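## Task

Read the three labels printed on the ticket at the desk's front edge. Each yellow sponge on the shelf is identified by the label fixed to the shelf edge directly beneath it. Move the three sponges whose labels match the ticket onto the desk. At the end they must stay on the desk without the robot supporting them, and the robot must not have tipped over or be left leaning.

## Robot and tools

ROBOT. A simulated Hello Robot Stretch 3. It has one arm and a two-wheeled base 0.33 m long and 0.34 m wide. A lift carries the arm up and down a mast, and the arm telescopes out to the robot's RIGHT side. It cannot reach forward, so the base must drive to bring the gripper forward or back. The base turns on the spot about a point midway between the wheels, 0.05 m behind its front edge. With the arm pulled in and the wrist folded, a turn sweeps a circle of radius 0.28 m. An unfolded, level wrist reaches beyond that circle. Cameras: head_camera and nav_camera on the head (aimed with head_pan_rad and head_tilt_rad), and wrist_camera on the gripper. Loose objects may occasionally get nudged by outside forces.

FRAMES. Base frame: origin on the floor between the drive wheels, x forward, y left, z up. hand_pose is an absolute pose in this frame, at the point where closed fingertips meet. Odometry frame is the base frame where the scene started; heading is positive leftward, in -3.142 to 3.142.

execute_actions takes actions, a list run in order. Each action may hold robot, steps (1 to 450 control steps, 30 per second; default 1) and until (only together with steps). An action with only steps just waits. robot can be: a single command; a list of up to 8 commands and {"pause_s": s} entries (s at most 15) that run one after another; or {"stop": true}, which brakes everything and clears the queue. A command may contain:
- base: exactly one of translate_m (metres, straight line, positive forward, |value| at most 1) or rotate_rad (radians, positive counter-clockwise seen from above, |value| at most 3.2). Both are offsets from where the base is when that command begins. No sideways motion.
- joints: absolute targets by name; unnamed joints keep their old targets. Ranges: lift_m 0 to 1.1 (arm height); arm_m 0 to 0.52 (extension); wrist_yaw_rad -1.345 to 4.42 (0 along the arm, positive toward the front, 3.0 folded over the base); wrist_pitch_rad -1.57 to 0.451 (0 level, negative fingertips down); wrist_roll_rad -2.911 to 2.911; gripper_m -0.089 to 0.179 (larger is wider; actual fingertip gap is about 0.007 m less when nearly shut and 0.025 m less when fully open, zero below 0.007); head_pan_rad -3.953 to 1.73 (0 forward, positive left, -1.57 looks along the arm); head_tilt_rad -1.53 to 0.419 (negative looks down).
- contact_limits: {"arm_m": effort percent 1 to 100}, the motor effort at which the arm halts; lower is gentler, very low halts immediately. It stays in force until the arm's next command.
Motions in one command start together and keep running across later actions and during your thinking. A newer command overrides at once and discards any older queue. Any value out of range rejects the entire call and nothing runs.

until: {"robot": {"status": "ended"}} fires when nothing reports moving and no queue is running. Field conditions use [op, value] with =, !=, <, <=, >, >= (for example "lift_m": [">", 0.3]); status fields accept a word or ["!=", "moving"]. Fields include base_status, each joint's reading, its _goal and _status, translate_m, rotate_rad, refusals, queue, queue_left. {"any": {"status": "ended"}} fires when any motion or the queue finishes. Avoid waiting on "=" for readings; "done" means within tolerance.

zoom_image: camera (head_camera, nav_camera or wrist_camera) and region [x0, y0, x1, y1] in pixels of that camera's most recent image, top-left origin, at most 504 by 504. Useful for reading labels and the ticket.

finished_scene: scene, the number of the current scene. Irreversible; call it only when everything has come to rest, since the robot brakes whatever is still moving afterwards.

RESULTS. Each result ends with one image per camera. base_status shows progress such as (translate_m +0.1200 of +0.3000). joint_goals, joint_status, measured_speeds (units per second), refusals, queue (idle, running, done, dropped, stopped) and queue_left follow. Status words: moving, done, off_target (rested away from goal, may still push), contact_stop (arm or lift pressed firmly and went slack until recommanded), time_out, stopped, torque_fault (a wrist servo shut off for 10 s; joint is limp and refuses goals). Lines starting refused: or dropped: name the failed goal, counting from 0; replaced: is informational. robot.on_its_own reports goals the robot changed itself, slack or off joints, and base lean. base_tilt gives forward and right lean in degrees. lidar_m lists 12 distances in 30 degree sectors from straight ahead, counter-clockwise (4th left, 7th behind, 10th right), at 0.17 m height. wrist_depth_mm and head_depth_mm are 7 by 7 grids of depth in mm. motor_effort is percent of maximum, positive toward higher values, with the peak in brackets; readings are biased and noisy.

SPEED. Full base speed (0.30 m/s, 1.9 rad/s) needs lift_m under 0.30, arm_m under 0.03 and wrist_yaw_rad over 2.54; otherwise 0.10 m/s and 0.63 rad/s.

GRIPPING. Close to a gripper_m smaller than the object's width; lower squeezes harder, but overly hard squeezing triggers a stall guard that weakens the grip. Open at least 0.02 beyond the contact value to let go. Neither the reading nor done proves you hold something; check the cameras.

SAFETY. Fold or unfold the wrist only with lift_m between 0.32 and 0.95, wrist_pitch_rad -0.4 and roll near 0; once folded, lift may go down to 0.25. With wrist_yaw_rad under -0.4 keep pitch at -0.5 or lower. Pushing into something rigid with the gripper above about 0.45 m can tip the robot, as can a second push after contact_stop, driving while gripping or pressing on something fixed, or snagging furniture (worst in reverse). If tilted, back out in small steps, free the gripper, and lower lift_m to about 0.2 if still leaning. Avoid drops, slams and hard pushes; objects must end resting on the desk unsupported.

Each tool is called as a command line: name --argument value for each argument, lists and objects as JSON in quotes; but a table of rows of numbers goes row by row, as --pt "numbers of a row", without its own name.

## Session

execute_actions --actions '[{"robot":{"joints":{"head_pan_rad":1.5,"head_tilt_rad":-0.3}},"steps":100,"until":{"robot":{"status":"ended"}}}]'

Scene clock: 1.37 s.
robot.base_odometry: x=+0.000 y=+0.000 heading=+0.000 (m, m, rad; robot's odometry frame)
robot.turned_by_wheels: +0.000 (rad since the last result)
robot.turned_by_imu: +0.000 (rad since the last result)
robot.base_tilt: forward=-0.6 right=-0.4 (deg)
robot.lidar_m: 1.61 2.03 2.53 2.71 2.33 2.16 2.18 1.50 1.45 1.95 1.71 1.57
robot.head_depth_mm: 2297 2467 2609 2828 2272 1709 1363 / 2408 2575 2755 2891 2302 1715 1376 / 2481 2661 2863 3033 2334 1738 1388 / 2579 2786 2913 3007 2353 1764 1404 / 2699 2909 3085 3162 2402 1771 1413 / 2825 3017 3173 3256 2464 1806 1420 / 2840 3002 3054 3104 2462 1811 1452
robot.base_status: not_commanded
robot.joint_positions: lift_m=+0.503 arm_m=-0.001 wrist_yaw_rad=+2.939 wrist_pitch_rad=-0.456 wrist_roll_rad=-0.013 gripper_m=+0.037 head_pan_rad=+1.493 head_tilt_rad=-0.296
robot.joint_goals: lift_m=+0.503 arm_m=-0.001 wrist_yaw_rad=+2.939 wrist_pitch_rad=-0.456 wrist_roll_rad=-0.013 gripper_m=+0.037 head_pan_rad=+1.500 head_tilt_rad=-0.300
robot.joint_status: lift_m=not_commanded arm_m=not_commanded wrist_yaw_rad=not_commanded wrist_pitch_rad=not_commanded wrist_roll_rad=not_commanded gripper_m=not_commanded head_pan_rad=done head_tilt_rad=done
robot.measured_speeds: translate_m=+0.000 rotate_rad=+0.000 lift_m=+0.000 arm_m=+0.000 wrist_yaw_rad=+0.000 wrist_pitch_rad=+0.000 wrist_roll_rad=+0.000 head_pan_rad=+0.000 head_tilt_rad=+0.000
robot: refusals=0 queue=done queue_left=0
robot.motor_effort: left_wheel=+0(0) right_wheel=-1(1) lift_m=+26(26) arm_m=+0(0) wrist_yaw_rad=+1(0) wrist_pitch_rad=+9(9) wrist_roll_rad=+0(0) gripper_m=+0(1) head_pan_rad=+5(49) head_tilt_rad=-1(31) (%)
robot.hand_pose: x=+0.0229 y=+0.0708 z=+0.5072 quat_wxyz=(+0.228, +0.697, +0.091, +0.674) (m; robot's base frame)
robot.wrist_depth_mm: - - - - - - - / - - - - - - - / - - - - - - - / - - - - - - - / 948 - 954 940 927 867 892 / 792 779 - 770 753 744 752 / 687 669 670 658 644 654 636
pictures: head_camera (sideways: a quarter turn clockwise sets it upright), nav_camera (sideways: a quarter turn counterclockwise sets it upright), wrist_camera
Images, in order (width x height): head_camera 896x504, nav_camera 672x504, wrist_camera 644x364.

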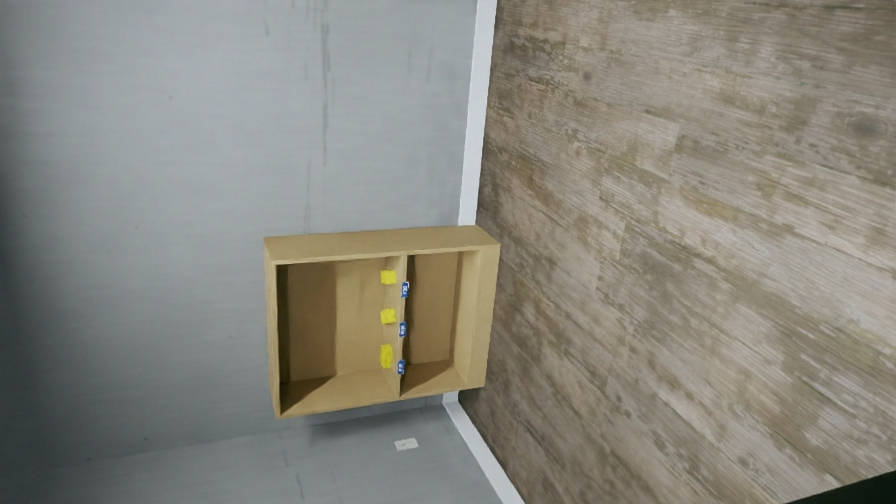

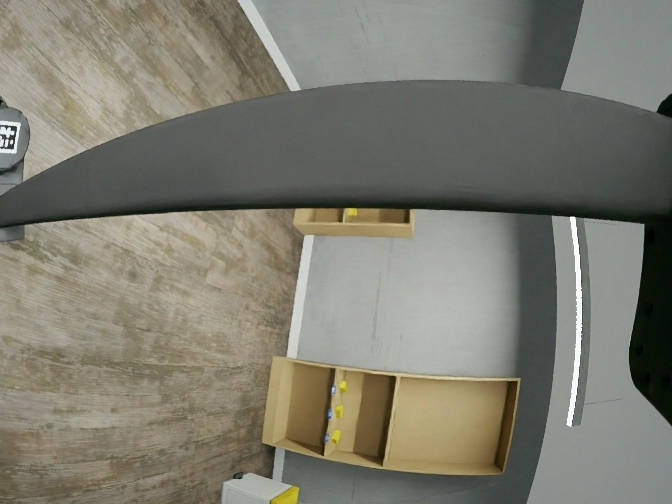

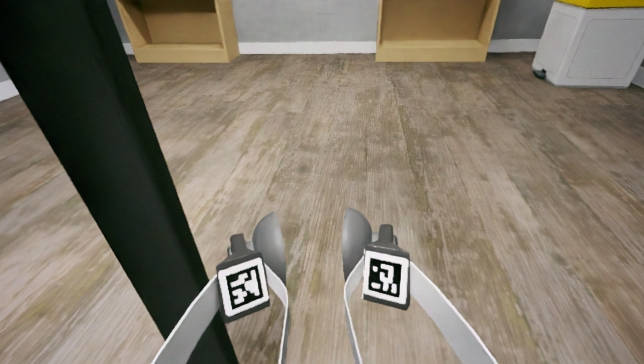

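execute_actions --actions '[{"robot":{"joints":{"head_pan_rad":-1.75,"head_tilt_rad":-0.4}},"steps":100,"until":{"robot":{"status":"ended"}}}]'

Scene clock: 11.43 s.
robot.base_odometry: x=+0.000 y=+0.000 heading=+0.000 (m, m, rad; robot's odometry frame)
robot.turned_by_wheels: +0.000 (rad since the last result)
robot.turned_by_imu: +0.000 (rad since the last result)
robot.base_tilt: forward=-0.5 right=-0.4 (deg)
robot.lidar_m: 1.61 2.03 2.53 2.71 2.34 2.15 2.18 1.50 1.45 1.95 1.71 1.57
robot.head_depth_mm: 1544 1677 1792 1467 1829 1532 1270 / 1577 1714 1879 2079 2012 1560 1279 / 1633 1777 1953 2147 2031 1578 1294 / 1669 1843 2017 2227 2064 1592 1301 / 1723 1884 2090 2326 2082 1612 1307 / 1783 1939 2141 2393 2112 1631 1324 / 1834 2017 2247 2449 2127 1645 1331
robot.base_status: not_commanded
robot.joint_positions: lift_m=+0.503 arm_m=-0.001 wrist_yaw_rad=+2.939 wrist_pitch_rad=-0.456 wrist_roll_rad=-0.013 gripper_m=+0.037 head_pan_rad=-1.743 head_tilt_rad=-0.395
robot.joint_goals: lift_m=+0.503 arm_m=-0.001 wrist_yaw_rad=+2.939 wrist_pitch_rad=-0.456 wrist_roll_rad=-0.013 gripper_m=+0.037 head_pan_rad=-1.750 head_tilt_rad=-0.400
robot.joint_status: lift_m=not_commanded arm_m=not_commanded wrist_yaw_rad=not_commanded wrist_pitch_rad=not_commanded wrist_roll_rad=not_commanded gripper_m=not_commanded head_pan_rad=done head_tilt_rad=done
robot.measured_speeds: translate_m=+0.000 rotate_rad=+0.000 lift_m=+0.000 arm_m=+0.000 wrist_yaw_rad=+0.000 wrist_pitch_rad=+0.000 wrist_roll_rad=+0.000 head_pan_rad=+0.000 head_tilt_rad=+0.000
robot: refusals=0 queue=done queue_left=0
robot.motor_effort: left_wheel=+0(0) right_wheel=-1(1) lift_m=+26(26) arm_m=+0(0) wrist_yaw_rad=+0(1) wrist_pitch_rad=+8(8) wrist_roll_rad=+0(0) gripper_m=+0(0) head_pan_rad=-4(47) head_tilt_rad=-4(18) (%)
robot.hand_pose: x=+0.0229 y=+0.0708 z=+0.5072 quat_wxyz=(+0.228, +0.697, +0.091, +0.674) (m; robot's base frame)
robot.wrist_depth_mm: - - - - - - - / - - - - - - - / - - - - - - - / - - - - - - - / 960 - 948 899 942 922 895 / 794 773 - 764 750 750 740 / 689 688 653 670 655 645 646
pictures: head_camera (sideways: a quarter turn clockwise sets it upright), nav_camera (sideways: a quarter turn counterclockwise sets it upright), wrist_camera
Images, in order (width x height): head_camera 896x504, nav_camera 672x504, wrist_camera 644x364.

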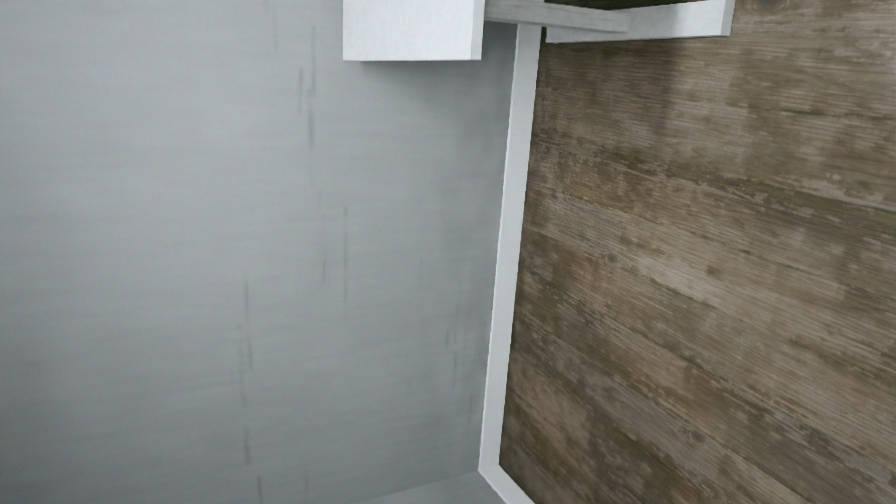

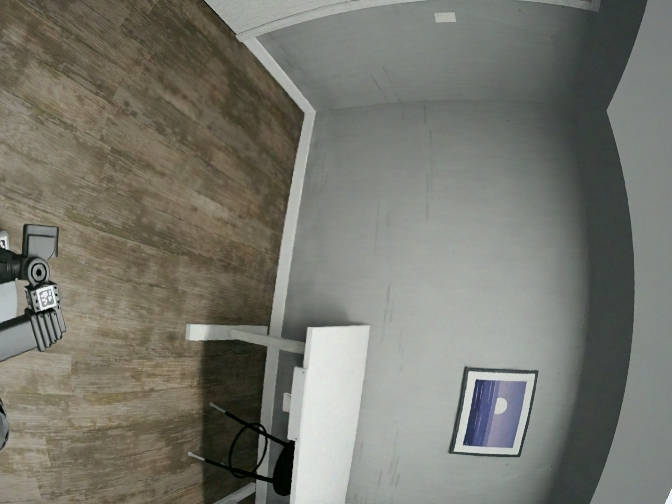

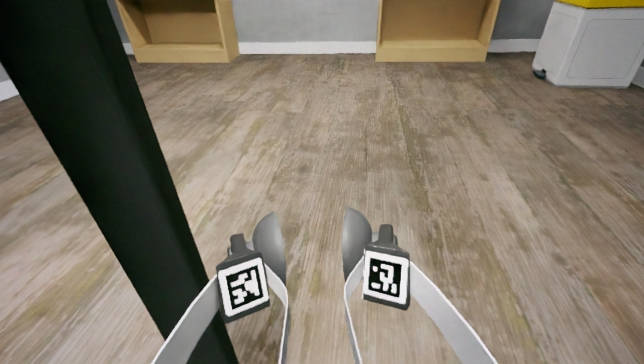

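execute_actions --actions '[{"robot":{"joints":{"head_pan_rad":-2.35,"head_tilt_rad":-0.45}},"steps":100,"until":{"robot":{"status":"ended"}}}]'

Scene clock: 15.93 s.
robot.base_odometry: x=+0.000 y=+0.000 heading=+0.000 (m, m, rad; robot's odometry frame)
robot.turned_by_wheels: +0.000 (rad since the last result)
robot.turned_by_imu: +0.000 (rad since the last result)
robot.base_tilt: forward=-0.6 right=-0.3 (deg)
robot.lidar_m: 1.62 2.03 2.53 2.72 2.33 2.16 2.18 1.50 1.45 1.95 1.71 1.57
robot.head_depth_mm: 1875 2066 1701 2401 1852 1485 1226 / 1818 1996 1730 1695 1882 1491 1246 / 1761 1927 1790 2237 1851 1508 1245 / 1673 1844 1843 1394 1926 1530 1264 / 1630 1790 1890 1405 1879 1552 1275 / 1577 1736 1809 1462 1999 1567 1284 / 1546 1684 1824 2003 1993 1581 1293
robot.base_status: not_commanded
robot.joint_positions: lift_m=+0.503 arm_m=-0.001 wrist_yaw_rad=+2.939 wrist_pitch_rad=-0.456 wrist_roll_rad=-0.013 gripper_m=+0.037 head_pan_rad=-2.343 head_tilt_rad=-0.444
robot.joint_goals: lift_m=+0.503 arm_m=-0.001 wrist_yaw_rad=+2.939 wrist_pitch_rad=-0.456 wrist_roll_rad=-0.013 gripper_m=+0.037 head_pan_rad=-2.350 head_tilt_rad=-0.450
robot.joint_status: lift_m=not_commanded arm_m=not_commanded wrist_yaw_rad=not_commanded wrist_pitch_rad=not_commanded wrist_roll_rad=not_commanded gripper_m=not_commanded head_pan_rad=done head_tilt_rad=done
robot.measured_speeds: translate_m=+0.000 rotate_rad=+0.000 lift_m=+0.000 arm_m=+0.000 wrist_yaw_rad=+0.000 wrist_pitch_rad=+0.000 wrist_roll_rad=+0.000 head_pan_rad=+0.000 head_tilt_rad=+0.000
robot: refusals=0 queue=done queue_left=0
robot.motor_effort: left_wheel=+0(0) right_wheel=-1(1) lift_m=+26(26) arm_m=-1(1) wrist_yaw_rad=+0(0) wrist_pitch_rad=+9(9) wrist_roll_rad=+0(0) gripper_m=-1(0) head_pan_rad=-4(46) head_tilt_rad=-4(11) (%)
robot.hand_pose: x=+0.0229 y=+0.0708 z=+0.5072 quat_wxyz=(+0.228, +0.697, +0.091, +0.674) (m; robot's base frame)
robot.wrist_depth_mm: - - - - - - - / - - - - - - - / - - - - - - - / - - - - - - - / 972 - 979 904 942 887 890 / 777 772 - 769 759 747 752 / 674 684 651 663 638 654 644
pictures: head_camera (sideways: a quarter turn clockwise sets it upright), nav_camera (sideways: a quarter turn counterclockwise sets it upright), wrist_camera
Images, in order (width x height): head_camera 896x504, nav_camera 672x504, wrist_camera 644x364.

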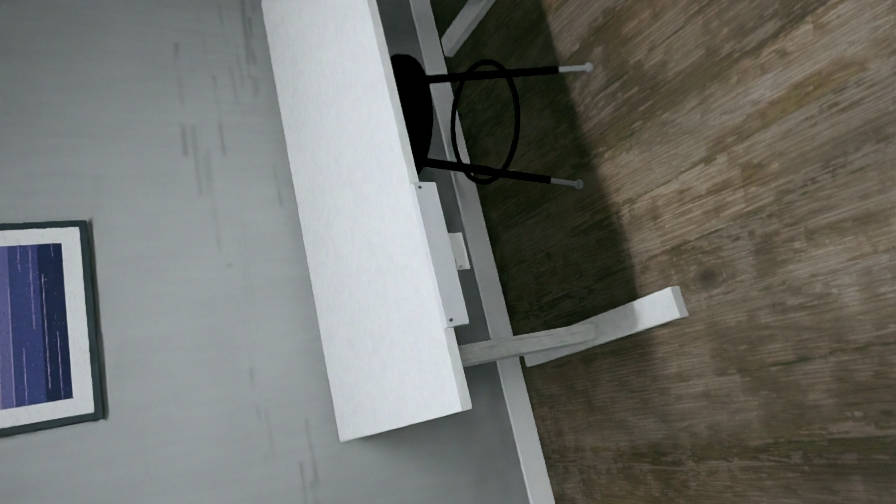

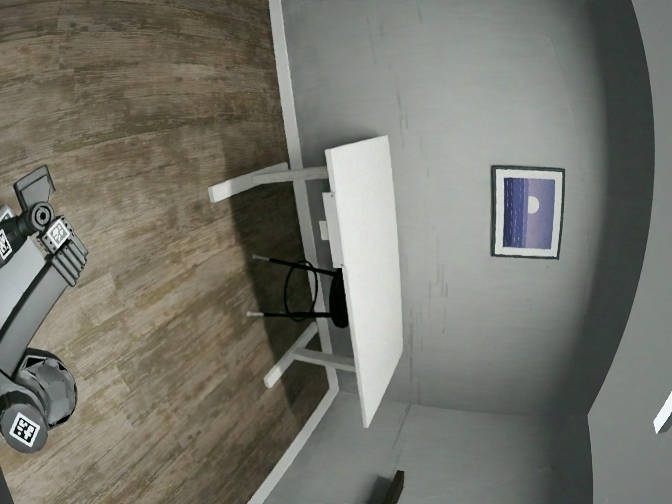

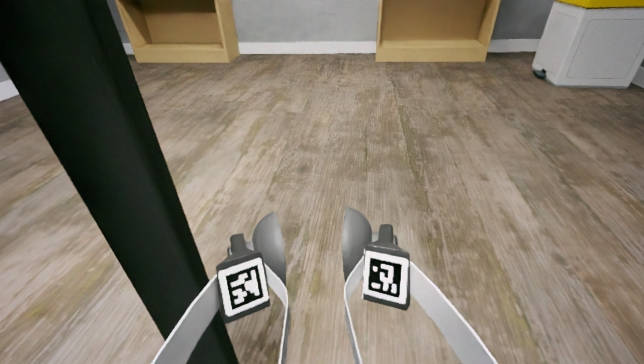

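execute_actions --actions '[{"robot":[{"base":{"rotate_rad":0.50},"joints":{"wrist_pitch_rad":-0.4}},{"base":{"translate_m":-0.486},"joints":{"wrist_yaw_rad":0.0}},{"base":{"rotate_rad":-0.93},"joints":{"wrist_pitch_rad":0.0,"lift_m":0.45,"head_pan_rad":-1.57,"head_tilt_rad":-0.6}}],"steps":450,"until":{"robot":{"status":"ended"}}}]'

Scene clock: 62.10 s.
robot.base_odometry: x=-0.427 y=-0.233 heading=-0.430 (m, m, rad; robot's odometry frame)
robot.turned_by_wheels: -0.430 (rad since the last result)
robot.turned_by_imu: -0.439 (rad since the last result)
robot.base_tilt: forward=-0.6 right=-0.2 (deg)
robot.lidar_m: 1.88 1.96 2.60 2.93 2.73 1.94 1.85 1.90 1.01 1.04 1.59 1.96
robot.head_depth_mm: 1290 1457 1187 995 1560 1343 1146 / 1292 1451 1210 946 1612 1352 1158 / 1293 1453 1231 945 1649 1374 1166 / 1298 1455 1260 932 1609 1370 1178 / 1299 1457 1288 978 1687 1395 1188 / 1291 1446 1623 1037 1698 1410 1198 / 1299 1455 1653 1925 1726 1422 1209
robot.base_status: done (rotate_rad -0.9299 of -0.9300)
robot.joint_positions: lift_m=+0.450 arm_m=-0.001 wrist_yaw_rad=+0.001 wrist_pitch_rad=-0.026 wrist_roll_rad=-0.013 gripper_m=+0.037 head_pan_rad=-1.577 head_tilt_rad=-0.592
robot.joint_goals: lift_m=+0.450 arm_m=-0.001 wrist_yaw_rad=+0.000 wrist_pitch_rad=+0.000 wrist_roll_rad=-0.013 gripper_m=+0.037 head_pan_rad=-1.570 head_tilt_rad=-0.600
robot.joint_status: lift_m=done arm_m=not_commanded wrist_yaw_rad=done wrist_pitch_rad=done wrist_roll_rad=not_commanded gripper_m=not_commanded head_pan_rad=done head_tilt_rad=done
robot.measured_speeds: translate_m=+0.000 rotate_rad=+0.000 lift_m=+0.000 arm_m=+0.000 wrist_yaw_rad=+0.000 wrist_pitch_rad=+0.000 wrist_roll_rad=+0.000 head_pan_rad=+0.000 head_tilt_rad=+0.000
robot: refusals=0 queue=done queue_left=0
robot.motor_effort: left_wheel=+2(5) right_wheel=-4(7) lift_m=+16(25) arm_m=-1(0) wrist_yaw_rad=-1(3) wrist_pitch_rad=+15(16) wrist_roll_rad=+0(0) gripper_m=+1(1) head_pan_rad=+5(53) head_tilt_rad=-4(22) (%)
robot.hand_pose: x=-0.0211 y=-0.3997 z=+0.5585 quat_wxyz=(+0.712, +0.010, -0.702, -0.009) (m; robot's base frame)
robot.wrist_depth_mm: - - - - - - - / - 570 447 461 689 594 704 / - - 914 - - - - / - - - - - - - / - - - - - - - / - - - - - - - / - - 960 952 887 924 911
pictures: head_camera (sideways: a quarter turn clockwise sets it upright), nav_camera (sideways: a quarter turn counterclockwise sets it upright), wrist_camera
Images, in order (width x height): head_camera 896x504, nav_camera 672x504, wrist_camera 644x364.

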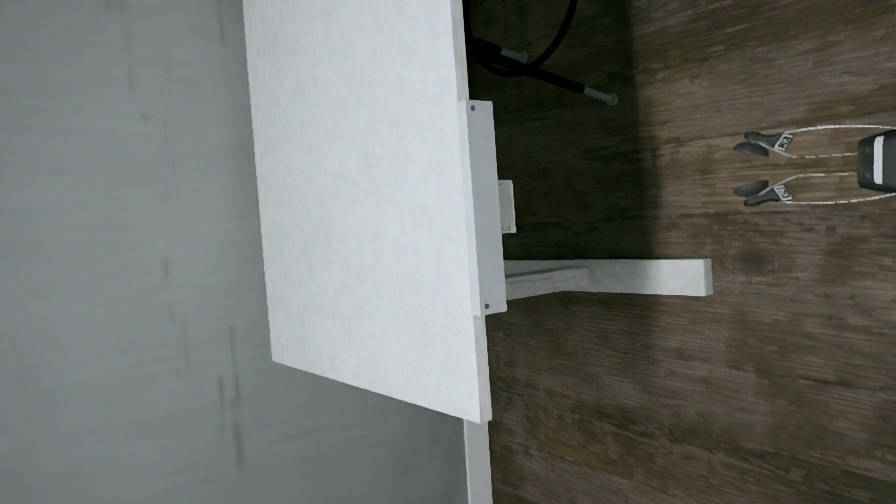

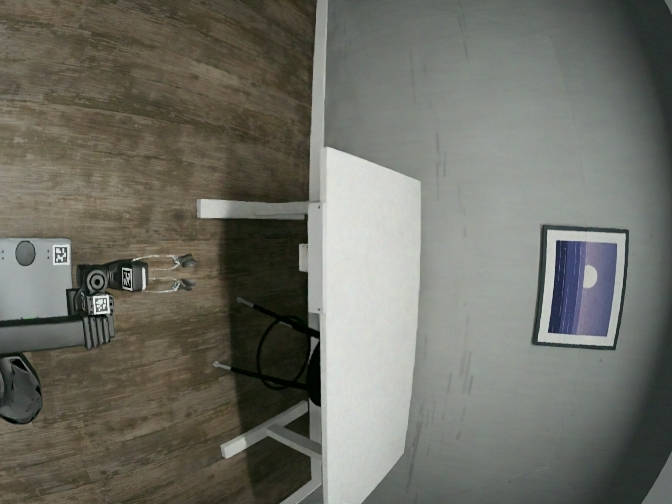

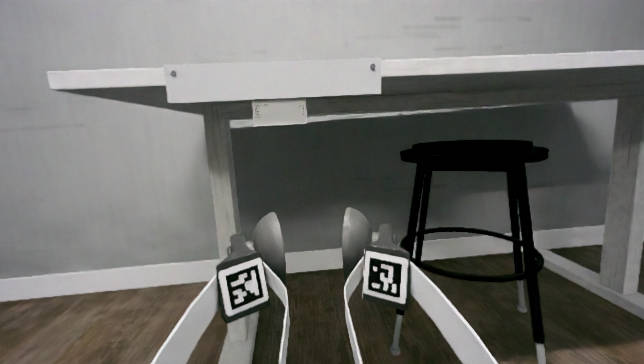

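execute_actions --actions '[{"robot":{"base":{"translate_m":0.06},"joints":{"lift_m":0.46,"arm_m":0.35}},"steps":450,"until":{"robot":{"status":"ended"}}}]'

zoom_image --camera "wrist_camera" --region '[200, 30, 500, 200]'

Scene clock: 75.17 s.
robot.base_odometry: x=-0.372 y=-0.258 heading=-0.430 (m, m, rad; robot's odometry frame)
robot.turned_by_wheels: +0.000 (rad since the last result)
robot.turned_by_imu: +0.000 (rad since the last result)
robot.base_tilt: forward=-0.6 right=-0.3 (deg)
robot.lidar_m: 1.82 1.89 2.53 2.94 2.81 2.00 1.91 1.97 1.04 1.07 1.59 1.90
robot.head_depth_mm: 1289 1444 1181 966 1557 1341 1148 / 1290 1451 1212 935 1664 1297 1144 / 1291 1451 1230 922 1696 1338 1164 / 1291 1449 1261 961 1576 1352 1172 / 1295 1450 1290 980 1691 1391 1193 / 1293 1444 1657 1871 1695 1400 1199 / 1294 1450 1660 1913 1718 1419 1205
robot.base_status: done (translate_m +0.0600 of +0.0600)
robot.joint_positions: lift_m=+0.460 arm_m=+0.350 wrist_yaw_rad=+0.001 wrist_pitch_rad=-0.025 wrist_roll_rad=-0.013 gripper_m=+0.037 head_pan_rad=-1.577 head_tilt_rad=-0.592
robot.joint_goals: lift_m=+0.460 arm_m=+0.350 wrist_yaw_rad=+0.000 wrist_pitch_rad=+0.000 wrist_roll_rad=-0.013 gripper_m=+0.037 head_pan_rad=-1.570 head_tilt_rad=-0.600
robot.joint_status: lift_m=done arm_m=done wrist_yaw_rad=done wrist_pitch_rad=done wrist_roll_rad=not_commanded gripper_m=not_commanded head_pan_rad=done head_tilt_rad=done
robot.measured_speeds: translate_m=+0.000 rotate_rad=+0.000 lift_m=+0.000 arm_m=+0.000 wrist_yaw_rad=+0.000 wrist_pitch_rad=+0.000 wrist_roll_rad=+0.000 head_pan_rad=+0.000 head_tilt_rad=+0.000
robot: refusals=0 queue=done queue_left=0
robot.motor_effort: left_wheel=+1(6) right_wheel=-4(6) lift_m=+35(37) arm_m=+4(5) wrist_yaw_rad=-1(1) wrist_pitch_rad=+15(15) wrist_roll_rad=+0(0) gripper_m=+0(1) head_pan_rad=+5(5) head_tilt_rad=-5(4) (%)
robot.hand_pose: x=-0.0212 y=-0.7502 z=+0.5679 quat_wxyz=(+0.712, +0.009, -0.702, -0.009) (m; robot's base frame)
robot.wrist_depth_mm: 104 106 109 114 119 127 136 / 324 340 358 124 128 467 477 / 893 922 520 127 995 - - / 925 953 959 990 - - 426 / 922 980 494 - - - - / 929 - - - - - - / - 998 860 987 934 917 906
pictures: head_camera (sideways: a quarter turn clockwise sets it upright), nav_camera (sideways: a quarter turn counterclockwise sets it upright), wrist_camera
Images, in order (width x height): head_camera 896x504, nav_camera 672x504, wrist_camera 644x364.

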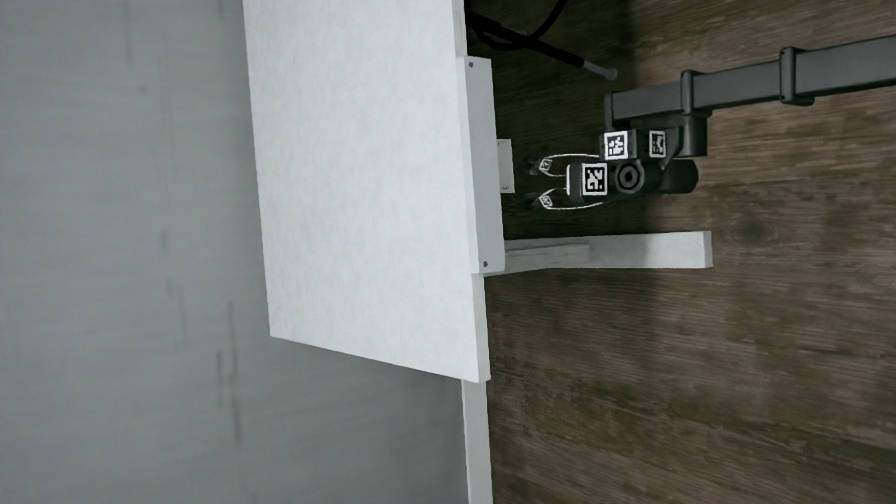

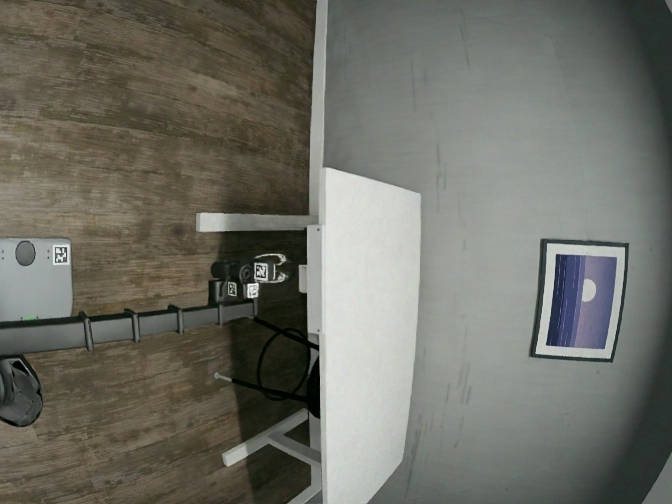

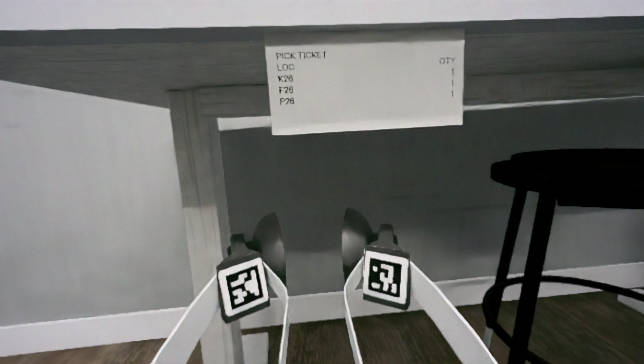

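Region (200, 30, 500, 200) of wrist_camera's 644x364 image, scaled by 1.680; it fills the top 286 rows of this view, and the rest is white.

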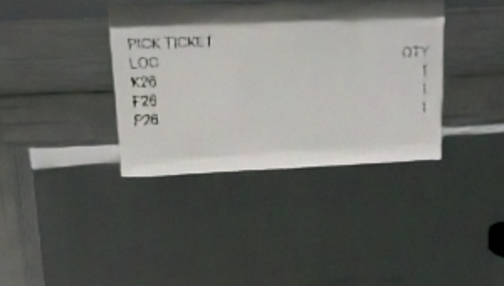

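zoom_image --camera "wrist_camera" --region '[270, 45, 340, 110]'

Region (270, 45, 340, 110) of wrist_camera's 644x364 image, scaled by 7.200; it fills the top 468 rows of this view, and the rest is white.

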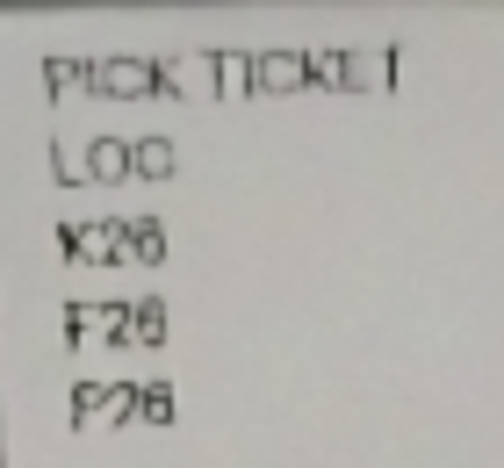

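execute_actions --actions '[{"robot":{"joints":{"lift_m":0.47,"arm_m":0.39}},"steps":450,"until":{"robot":{"status":"ended"}}}]'

zoom_image --camera "wrist_camera" --region '[240, 30, 360, 140]'

Scene clock: 84.03 s.
robot.base_odometry: x=-0.372 y=-0.258 heading=-0.430 (m, m, rad; robot's odometry frame)
robot.turned_by_wheels: +0.000 (rad since the last result)
robot.turned_by_imu: +0.000 (rad since the last result)
robot.base_tilt: forward=-0.7 right=-0.3 (deg)
robot.lidar_m: 1.82 1.89 2.52 2.92 2.81 2.01 1.91 1.97 1.04 1.07 1.59 1.89
robot.head_depth_mm: 1284 1443 1183 966 1558 1344 1153 / 1289 1449 1211 937 1688 1326 1155 / 1294 1457 1231 922 1721 1345 1166 / 1290 1447 1256 961 1571 1351 1175 / 1289 1448 1290 983 1688 1394 1185 / 1291 1456 1662 1865 1702 1407 1198 / 1287 1443 1660 1916 1728 1413 1206
robot.base_status: done (translate_m +0.0600 of +0.0600)
robot.joint_positions: lift_m=+0.470 arm_m=+0.390 wrist_yaw_rad=+0.001 wrist_pitch_rad=-0.025 wrist_roll_rad=-0.013 gripper_m=+0.037 head_pan_rad=-1.577 head_tilt_rad=-0.592
robot.joint_goals: lift_m=+0.470 arm_m=+0.390 wrist_yaw_rad=+0.000 wrist_pitch_rad=+0.000 wrist_roll_rad=-0.013 gripper_m=+0.037 head_pan_rad=-1.570 head_tilt_rad=-0.600
robot.joint_status: lift_m=done arm_m=done wrist_yaw_rad=done wrist_pitch_rad=done wrist_roll_rad=not_commanded gripper_m=not_commanded head_pan_rad=done head_tilt_rad=done
robot.measured_speeds: translate_m=+0.000 rotate_rad=+0.000 lift_m=+0.000 arm_m=+0.000 wrist_yaw_rad=+0.000 wrist_pitch_rad=+0.000 wrist_roll_rad=+0.000 head_pan_rad=+0.000 head_tilt_rad=+0.000
robot: refusals=0 queue=done queue_left=0
robot.motor_effort: left_wheel=+2(2) right_wheel=-4(4) lift_m=+36(38) arm_m=+4(4) wrist_yaw_rad=-2(1) wrist_pitch_rad=+15(15) wrist_roll_rad=+0(0) gripper_m=+1(1) head_pan_rad=+4(5) head_tilt_rad=-4(5) (%)
robot.hand_pose: x=-0.0212 y=-0.7902 z=+0.5779 quat_wxyz=(+0.712, +0.009, -0.702, -0.009) (m; robot's base frame)
robot.wrist_depth_mm: 128 75 78 82 85 88 98 / 269 285 260 85 88 91 441 / 856 865 420 87 90 94 985 / 902 928 914 954 989 985 430 / 913 916 477 964 - - - / 933 958 458 994 - - - / 961 958 883 976 960 890 932
pictures: head_camera (sideways: a quarter turn clockwise sets it upright), nav_camera (sideways: a quarter turn counterclockwise sets it upright), wrist_camera
Images, in order (width x height): head_camera 896x504, nav_camera 672x504, wrist_camera 644x364.

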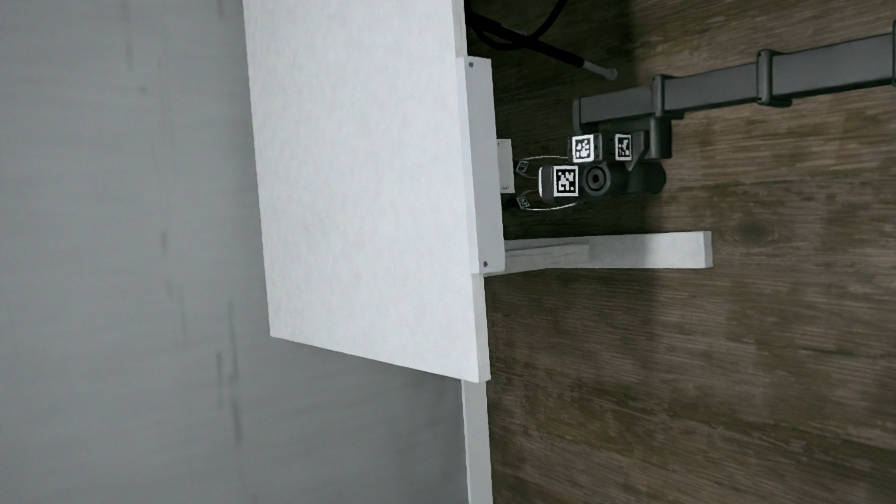

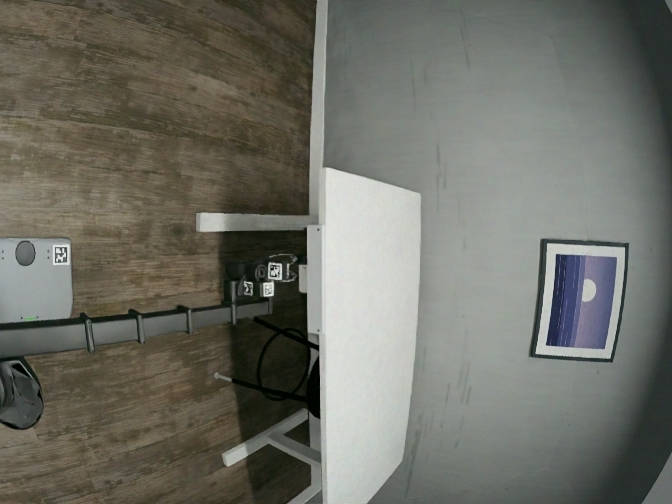

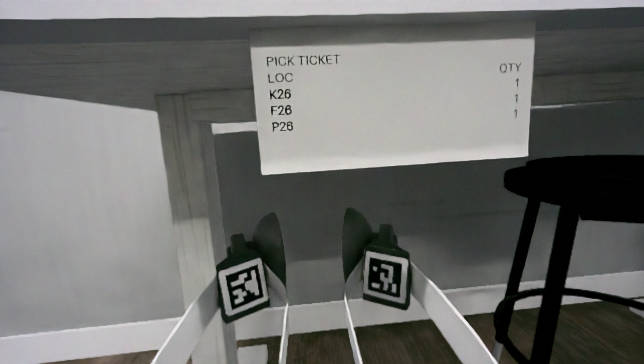

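Region (240, 30, 360, 140) of wrist_camera's 644x364 image, scaled by 4.200; it fills the top 462 rows of this view, and the rest is white.

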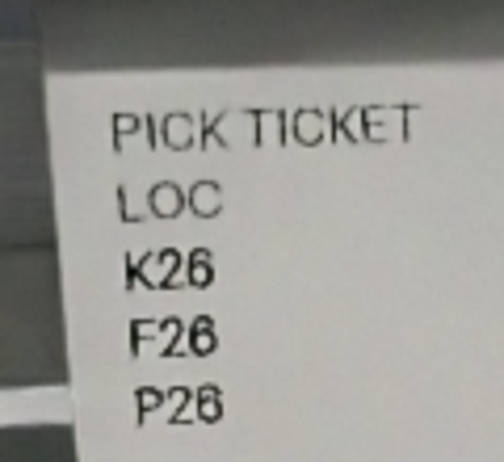

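execute_actions --actions '[{"robot":[{"joints":{"arm_m":0.0}},{"joints":{"wrist_pitch_rad":-0.4,"wrist_yaw_rad":2.7,"lift_m":0.34,"head_pan_rad":0.0,"head_tilt_rad":-0.3},"base":{"rotate_rad":1.571}},{"joints":{"lift_m":0.28}},{"base":{"translate_m":1.0}},{"base":{"translate_m":0.2}}],"steps":450,"until":{"robot":{"status":"ended"}}}]'

Scene clock: 127.83 s.
robot.base_odometry: x=+0.120 y=+0.814 heading=+1.141 (m, m, rad; robot's odometry frame)
robot.turned_by_wheels: +1.571 (rad since the last result)
robot.turned_by_imu: +1.599 (rad since the last result)
robot.base_tilt: forward=+0.0 right=-0.3 (deg)
robot.lidar_m: 1.76 1.91 2.05 1.96 2.02 2.12 2.23 2.65 1.88 1.79 1.74 1.84
robot.head_depth_mm: 1665 1778 1918 2019 2060 1679 1351 / 1670 1781 1899 2026 2087 1700 1356 / 1708 1821 1966 2106 2224 1717 1373 / 1711 1823 1970 2138 2218 1745 1384 / 1711 1830 1966 2133 2245 1745 1388 / 1708 1839 1980 2142 2285 1775 1410 / 1729 1847 1984 2118 2108 1802 1418
robot.base_status: moving (translate_m +0.1796 of +0.2000)
robot.joint_positions: lift_m=+0.280 arm_m=+0.000 wrist_yaw_rad=+2.698 wrist_pitch_rad=-0.416 wrist_roll_rad=-0.013 gripper_m=+0.037 head_pan_rad=-0.007 head_tilt_rad=-0.308
robot.joint_goals: lift_m=+0.280 arm_m=+0.000 wrist_yaw_rad=+2.700 wrist_pitch_rad=-0.400 wrist_roll_rad=-0.013 gripper_m=+0.037 head_pan_rad=+0.000 head_tilt_rad=-0.300
robot.joint_status: lift_m=done arm_m=done wrist_yaw_rad=done wrist_pitch_rad=done wrist_roll_rad=not_commanded gripper_m=not_commanded head_pan_rad=done head_tilt_rad=done
robot.measured_speeds: translate_m=+0.116 rotate_rad=-0.001 lift_m=+0.000 arm_m=+0.000 wrist_yaw_rad=+0.000 wrist_pitch_rad=+0.000 wrist_roll_rad=+0.000 head_pan_rad=+0.000 head_tilt_rad=+0.000
robot: refusals=0 queue=running queue_left=0
robot.motor_effort: left_wheel=-5(6) right_wheel=-1(11) lift_m=+15(36) arm_m=-4(5) wrist_yaw_rad=+1(4) wrist_pitch_rad=+10(14) wrist_roll_rad=+0(0) gripper_m=-1(1) head_pan_rad=+4(50) head_tilt_rad=+6(34) (%)
robot.hand_pose: x=+0.0751 y=+0.0576 z=+0.2936 quat_wxyz=(+0.295, +0.703, -0.008, +0.648) (m; robot's base frame)
robot.wrist_depth_mm: - - - - - - - / - - - - - - - / - - - - - - - / 839 835 804 817 773 780 781 / 651 631 658 633 626 616 595 / - 528 524 516 508 508 497 / - 466 - 442 434 427 429
pictures: head_camera (sideways: a quarter turn clockwise sets it upright), nav_camera (sideways: a quarter turn counterclockwise sets it upright), wrist_camera
Images, in order (width x height): head_camera 896x504, nav_camera 672x504, wrist_camera 644x364.

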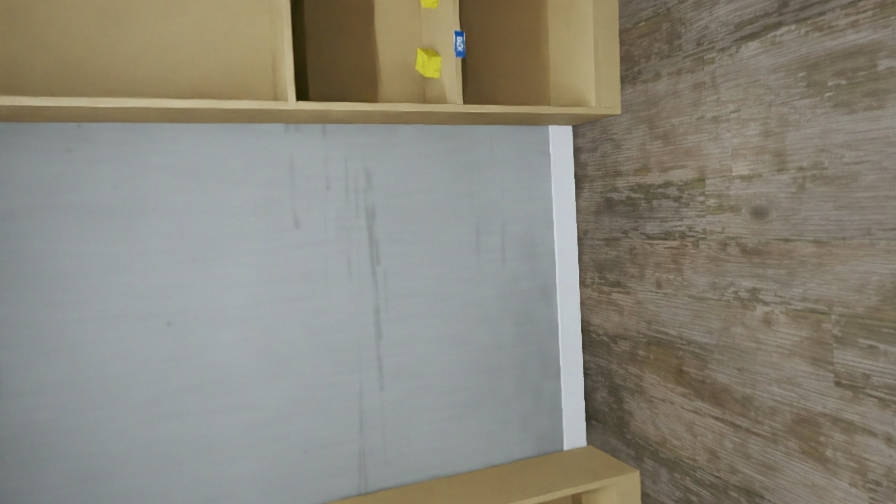

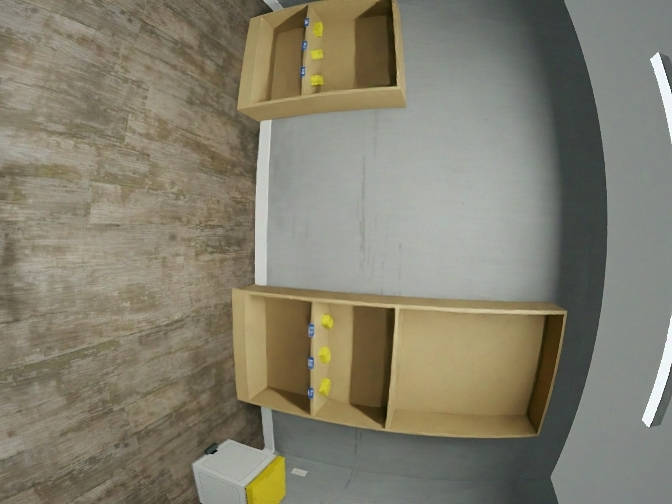

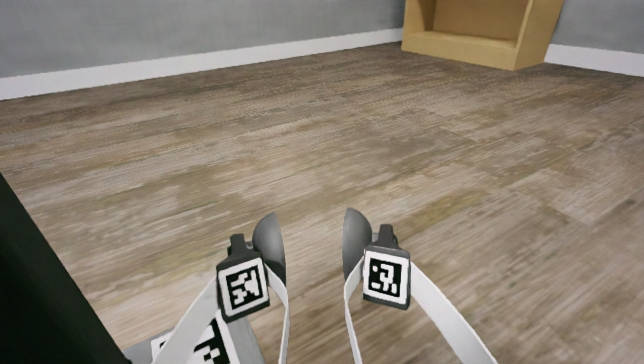

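execute_actions --actions '[{"robot":{"joints":{"head_pan_rad":-0.4,"head_tilt_rad":-0.3}},"steps":100,"until":{"robot":{"status":"ended"}}}]'

Scene clock: 131.83 s.
robot.base_odometry: x=+0.128 y=+0.833 heading=+1.141 (m, m, rad; robot's odometry frame)
robot.turned_by_wheels: +0.000 (rad since the last result)
robot.turned_by_imu: +0.000 (rad since the last result)
robot.base_tilt: forward=-0.7 right=-0.2 (deg)
robot.lidar_m: 1.73 1.89 2.05 1.96 2.01 2.14 2.27 2.63 1.88 1.79 1.73 1.84
robot.head_depth_mm: 2044 2206 2375 2625 2141 1684 1348 / 1767 1951 2104 2269 2218 1696 1354 / 1857 1971 2098 2265 2182 1725 1370 / 1778 1910 2049 2146 2141 1737 1391 / 1715 1828 1929 2050 2163 1760 1395 / 1652 1758 1905 2045 2154 1769 1415 / 1631 1737 1858 1964 2098 1782 1420
robot.base_status: done (translate_m +0.2000 of +0.2000)
robot.joint_positions: lift_m=+0.280 arm_m=+0.000 wrist_yaw_rad=+2.698 wrist_pitch_rad=-0.416 wrist_roll_rad=-0.013 gripper_m=+0.037 head_pan_rad=-0.393 head_tilt_rad=-0.308
robot.joint_goals: lift_m=+0.280 arm_m=+0.000 wrist_yaw_rad=+2.700 wrist_pitch_rad=-0.400 wrist_roll_rad=-0.013 gripper_m=+0.037 head_pan_rad=-0.400 head_tilt_rad=-0.300
robot.joint_status: lift_m=done arm_m=done wrist_yaw_rad=done wrist_pitch_rad=done wrist_roll_rad=not_commanded gripper_m=not_commanded head_pan_rad=done head_tilt_rad=done
robot.measured_speeds: translate_m=+0.000 rotate_rad=+0.000 lift_m=+0.000 arm_m=+0.000 wrist_yaw_rad=+0.000 wrist_pitch_rad=+0.000 wrist_roll_rad=+0.000 head_pan_rad=+0.000 head_tilt_rad=+0.000
robot: refusals=0 queue=done queue_left=0
robot.motor_effort: left_wheel=-2(4) right_wheel=+2(3) lift_m=+15(15) arm_m=-3(3) wrist_yaw_rad=+1(2) wrist_pitch_rad=+9(9) wrist_roll_rad=+0(0) gripper_m=+1(1) head_pan_rad=-4(41) head_tilt_rad=+6(3) (%)
robot.hand_pose: x=+0.0751 y=+0.0576 z=+0.2936 quat_wxyz=(+0.295, +0.703, -0.008, +0.648) (m; robot's base frame)
robot.wrist_depth_mm: - - - - - - - / - - - - - - - / - - - - - - 999 / 836 801 808 806 782 768 757 / 657 639 664 632 618 602 592 / - 528 513 509 505 506 498 / - 467 - 436 426 435 423
pictures: head_camera (sideways: a quarter turn clockwise sets it upright), nav_camera (sideways: a quarter turn counterclockwise sets it upright), wrist_camera
Images, in order (width x height): head_camera 896x504, nav_camera 672x504, wrist_camera 644x364.

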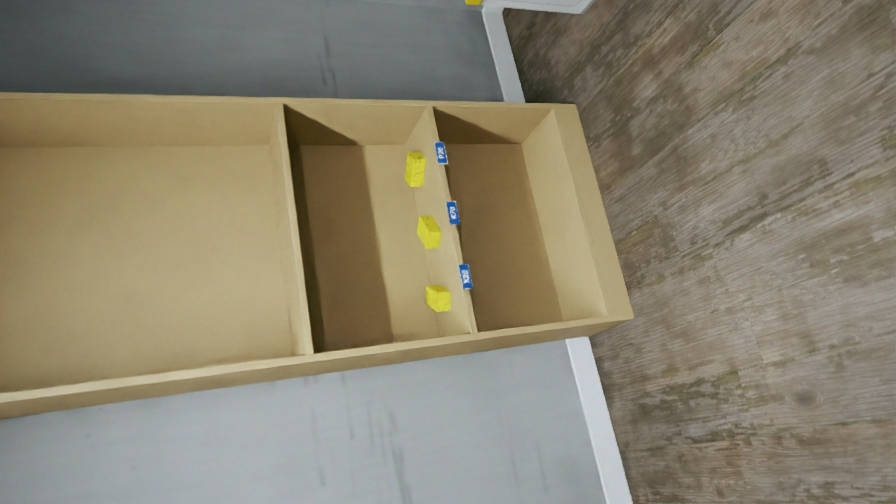

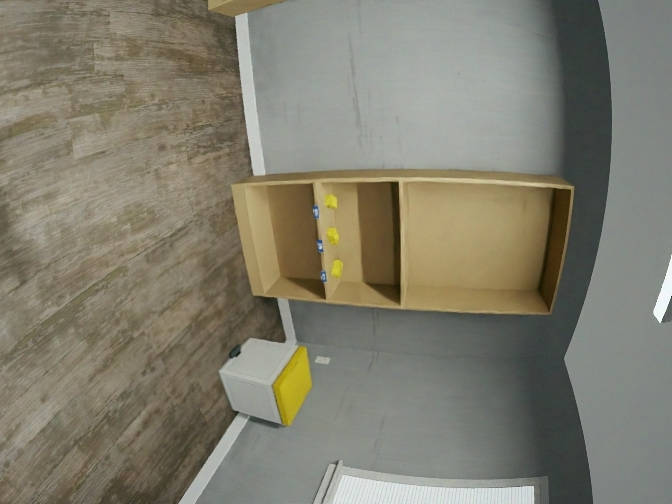

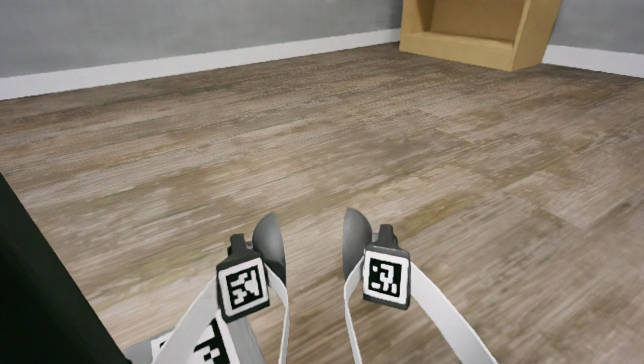

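zoom_image --camera "head_camera" --region '[395, 130, 490, 320]'

Region (395, 130, 490, 320) of head_camera's 896x504 image, scaled by 2.653, with more detail than that image has.

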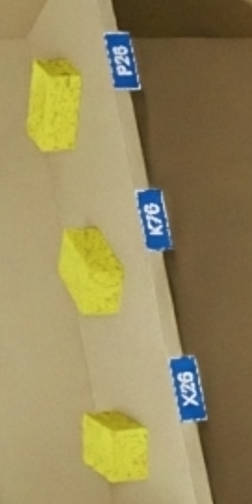

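zoom_image --camera "head_camera" --region '[430, 135, 480, 295]'

execute_actions --actions '[{"robot":{"joints":{"head_pan_rad":0.5,"head_tilt_rad":-0.3}},"steps":100,"until":{"robot":{"status":"ended"}}}]'

Region (430, 135, 480, 295) of head_camera's 896x504 image, scaled by 3.150, with more detail than that image has; it fills the left 158 columns of this view, and the rest is white.

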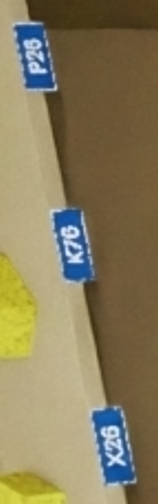

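Scene clock: 140.70 s.
robot.base_odometry: x=+0.128 y=+0.833 heading=+1.141 (m, m, rad; robot's odometry frame)
robot.turned_by_wheels: +0.000 (rad since the last result)
robot.turned_by_imu: +0.000 (rad since the last result)
robot.base_tilt: forward=-0.6 right=-0.3 (deg)
robot.lidar_m: 1.74 1.89 2.05 1.95 2.02 2.15 2.26 2.64 1.88 1.79 1.73 1.84
robot.head_depth_mm: 1653 1757 1896 2046 2121 1681 1345 / 1749 1872 1999 2181 2231 1700 1359 / 1846 1968 2038 2159 2184 1723 1374 / 1938 2095 2194 2351 2253 1733 1386 / 2053 2235 2372 2533 2351 1746 1394 / 2194 2387 2399 2672 2395 1771 1403 / 2233 2320 2412 2459 2426 1798 1432
robot.base_status: done (translate_m +0.2000 of +0.2000)
robot.joint_positions: lift_m=+0.280 arm_m=+0.000 wrist_yaw_rad=+2.698 wrist_pitch_rad=-0.416 wrist_roll_rad=-0.013 gripper_m=+0.037 head_pan_rad=+0.493 head_tilt_rad=-0.308
robot.joint_goals: lift_m=+0.280 arm_m=+0.000 wrist_yaw_rad=+2.700 wrist_pitch_rad=-0.400 wrist_roll_rad=-0.013 gripper_m=+0.037 head_pan_rad=+0.500 head_tilt_rad=-0.300
robot.joint_status: lift_m=done arm_m=done wrist_yaw_rad=done wrist_pitch_rad=done wrist_roll_rad=not_commanded gripper_m=not_commanded head_pan_rad=done head_tilt_rad=done
robot.measured_speeds: translate_m=+0.000 rotate_rad=+0.000 lift_m=+0.000 arm_m=+0.000 wrist_yaw_rad=+0.000 wrist_pitch_rad=+0.000 wrist_roll_rad=+0.000 head_pan_rad=+0.000 head_tilt_rad=+0.000
robot: refusals=0 queue=done queue_left=0
robot.motor_effort: left_wheel=-2(2) right_wheel=+2(2) lift_m=+16(16) arm_m=-3(3) wrist_yaw_rad=+1(2) wrist_pitch_rad=+9(9) wrist_roll_rad=+0(0) gripper_m=+0(0) head_pan_rad=+5(50) head_tilt_rad=+5(7) (%)
robot.hand_pose: x=+0.0751 y=+0.0576 z=+0.2936 quat_wxyz=(+0.295, +0.703, -0.008, +0.648) (m; robot's base frame)
robot.wrist_depth_mm: - - - - - - - / - - - - - - - / - - - - - - 994 / 841 816 790 799 772 772 738 / 658 656 652 630 619 609 602 / - 521 530 507 504 509 506 / - 462 - 436 436 432 425
pictures: head_camera (sideways: a quarter turn clockwise sets it upright), nav_camera (sideways: a quarter turn counterclockwise sets it upright), wrist_camera
Images, in order (width x height): head_camera 896x504, nav_camera 672x504, wrist_camera 644x364.

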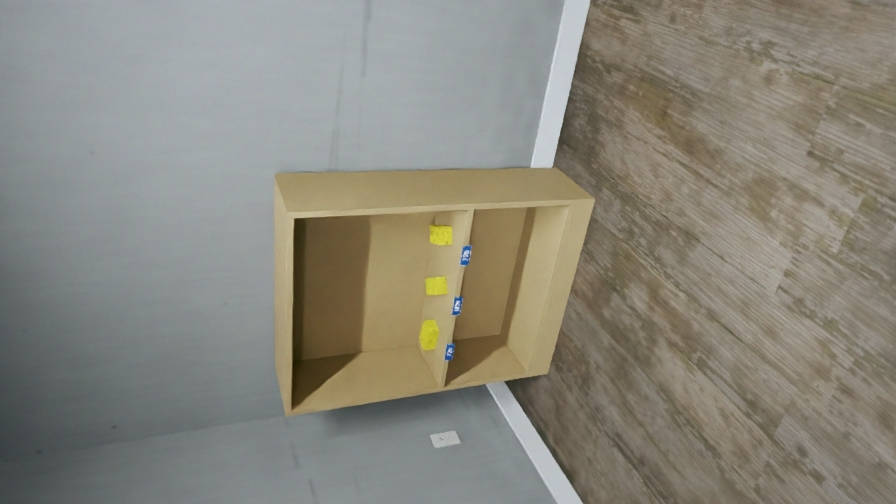

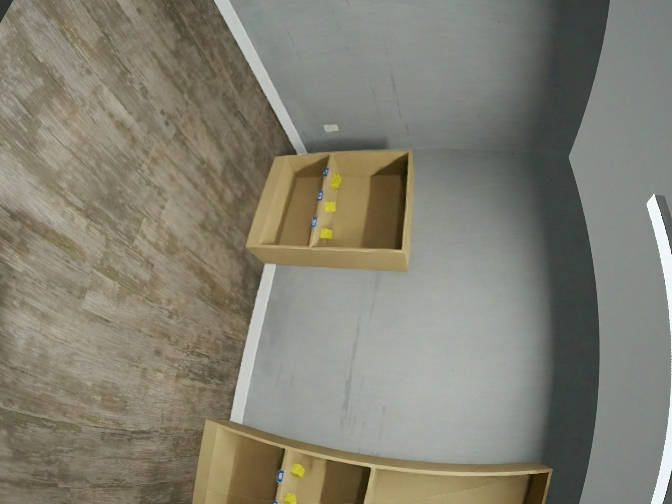

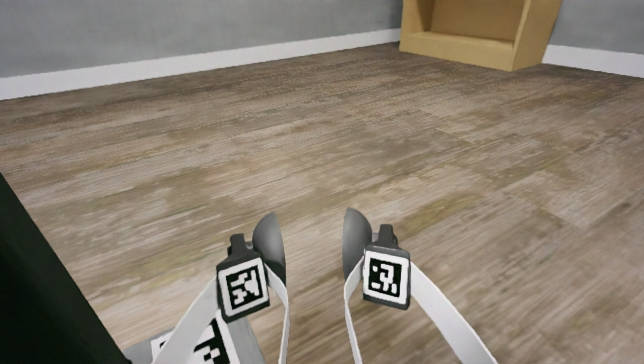

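zoom_image --camera "head_camera" --region '[410, 215, 490, 370]'

Region (410, 215, 490, 370) of head_camera's 896x504 image, scaled by 3.252, with more detail than that image has; it fills the left 260 columns of this view, and the rest is white.

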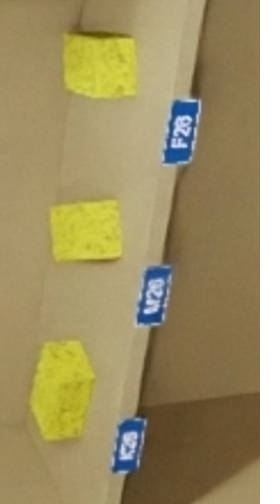

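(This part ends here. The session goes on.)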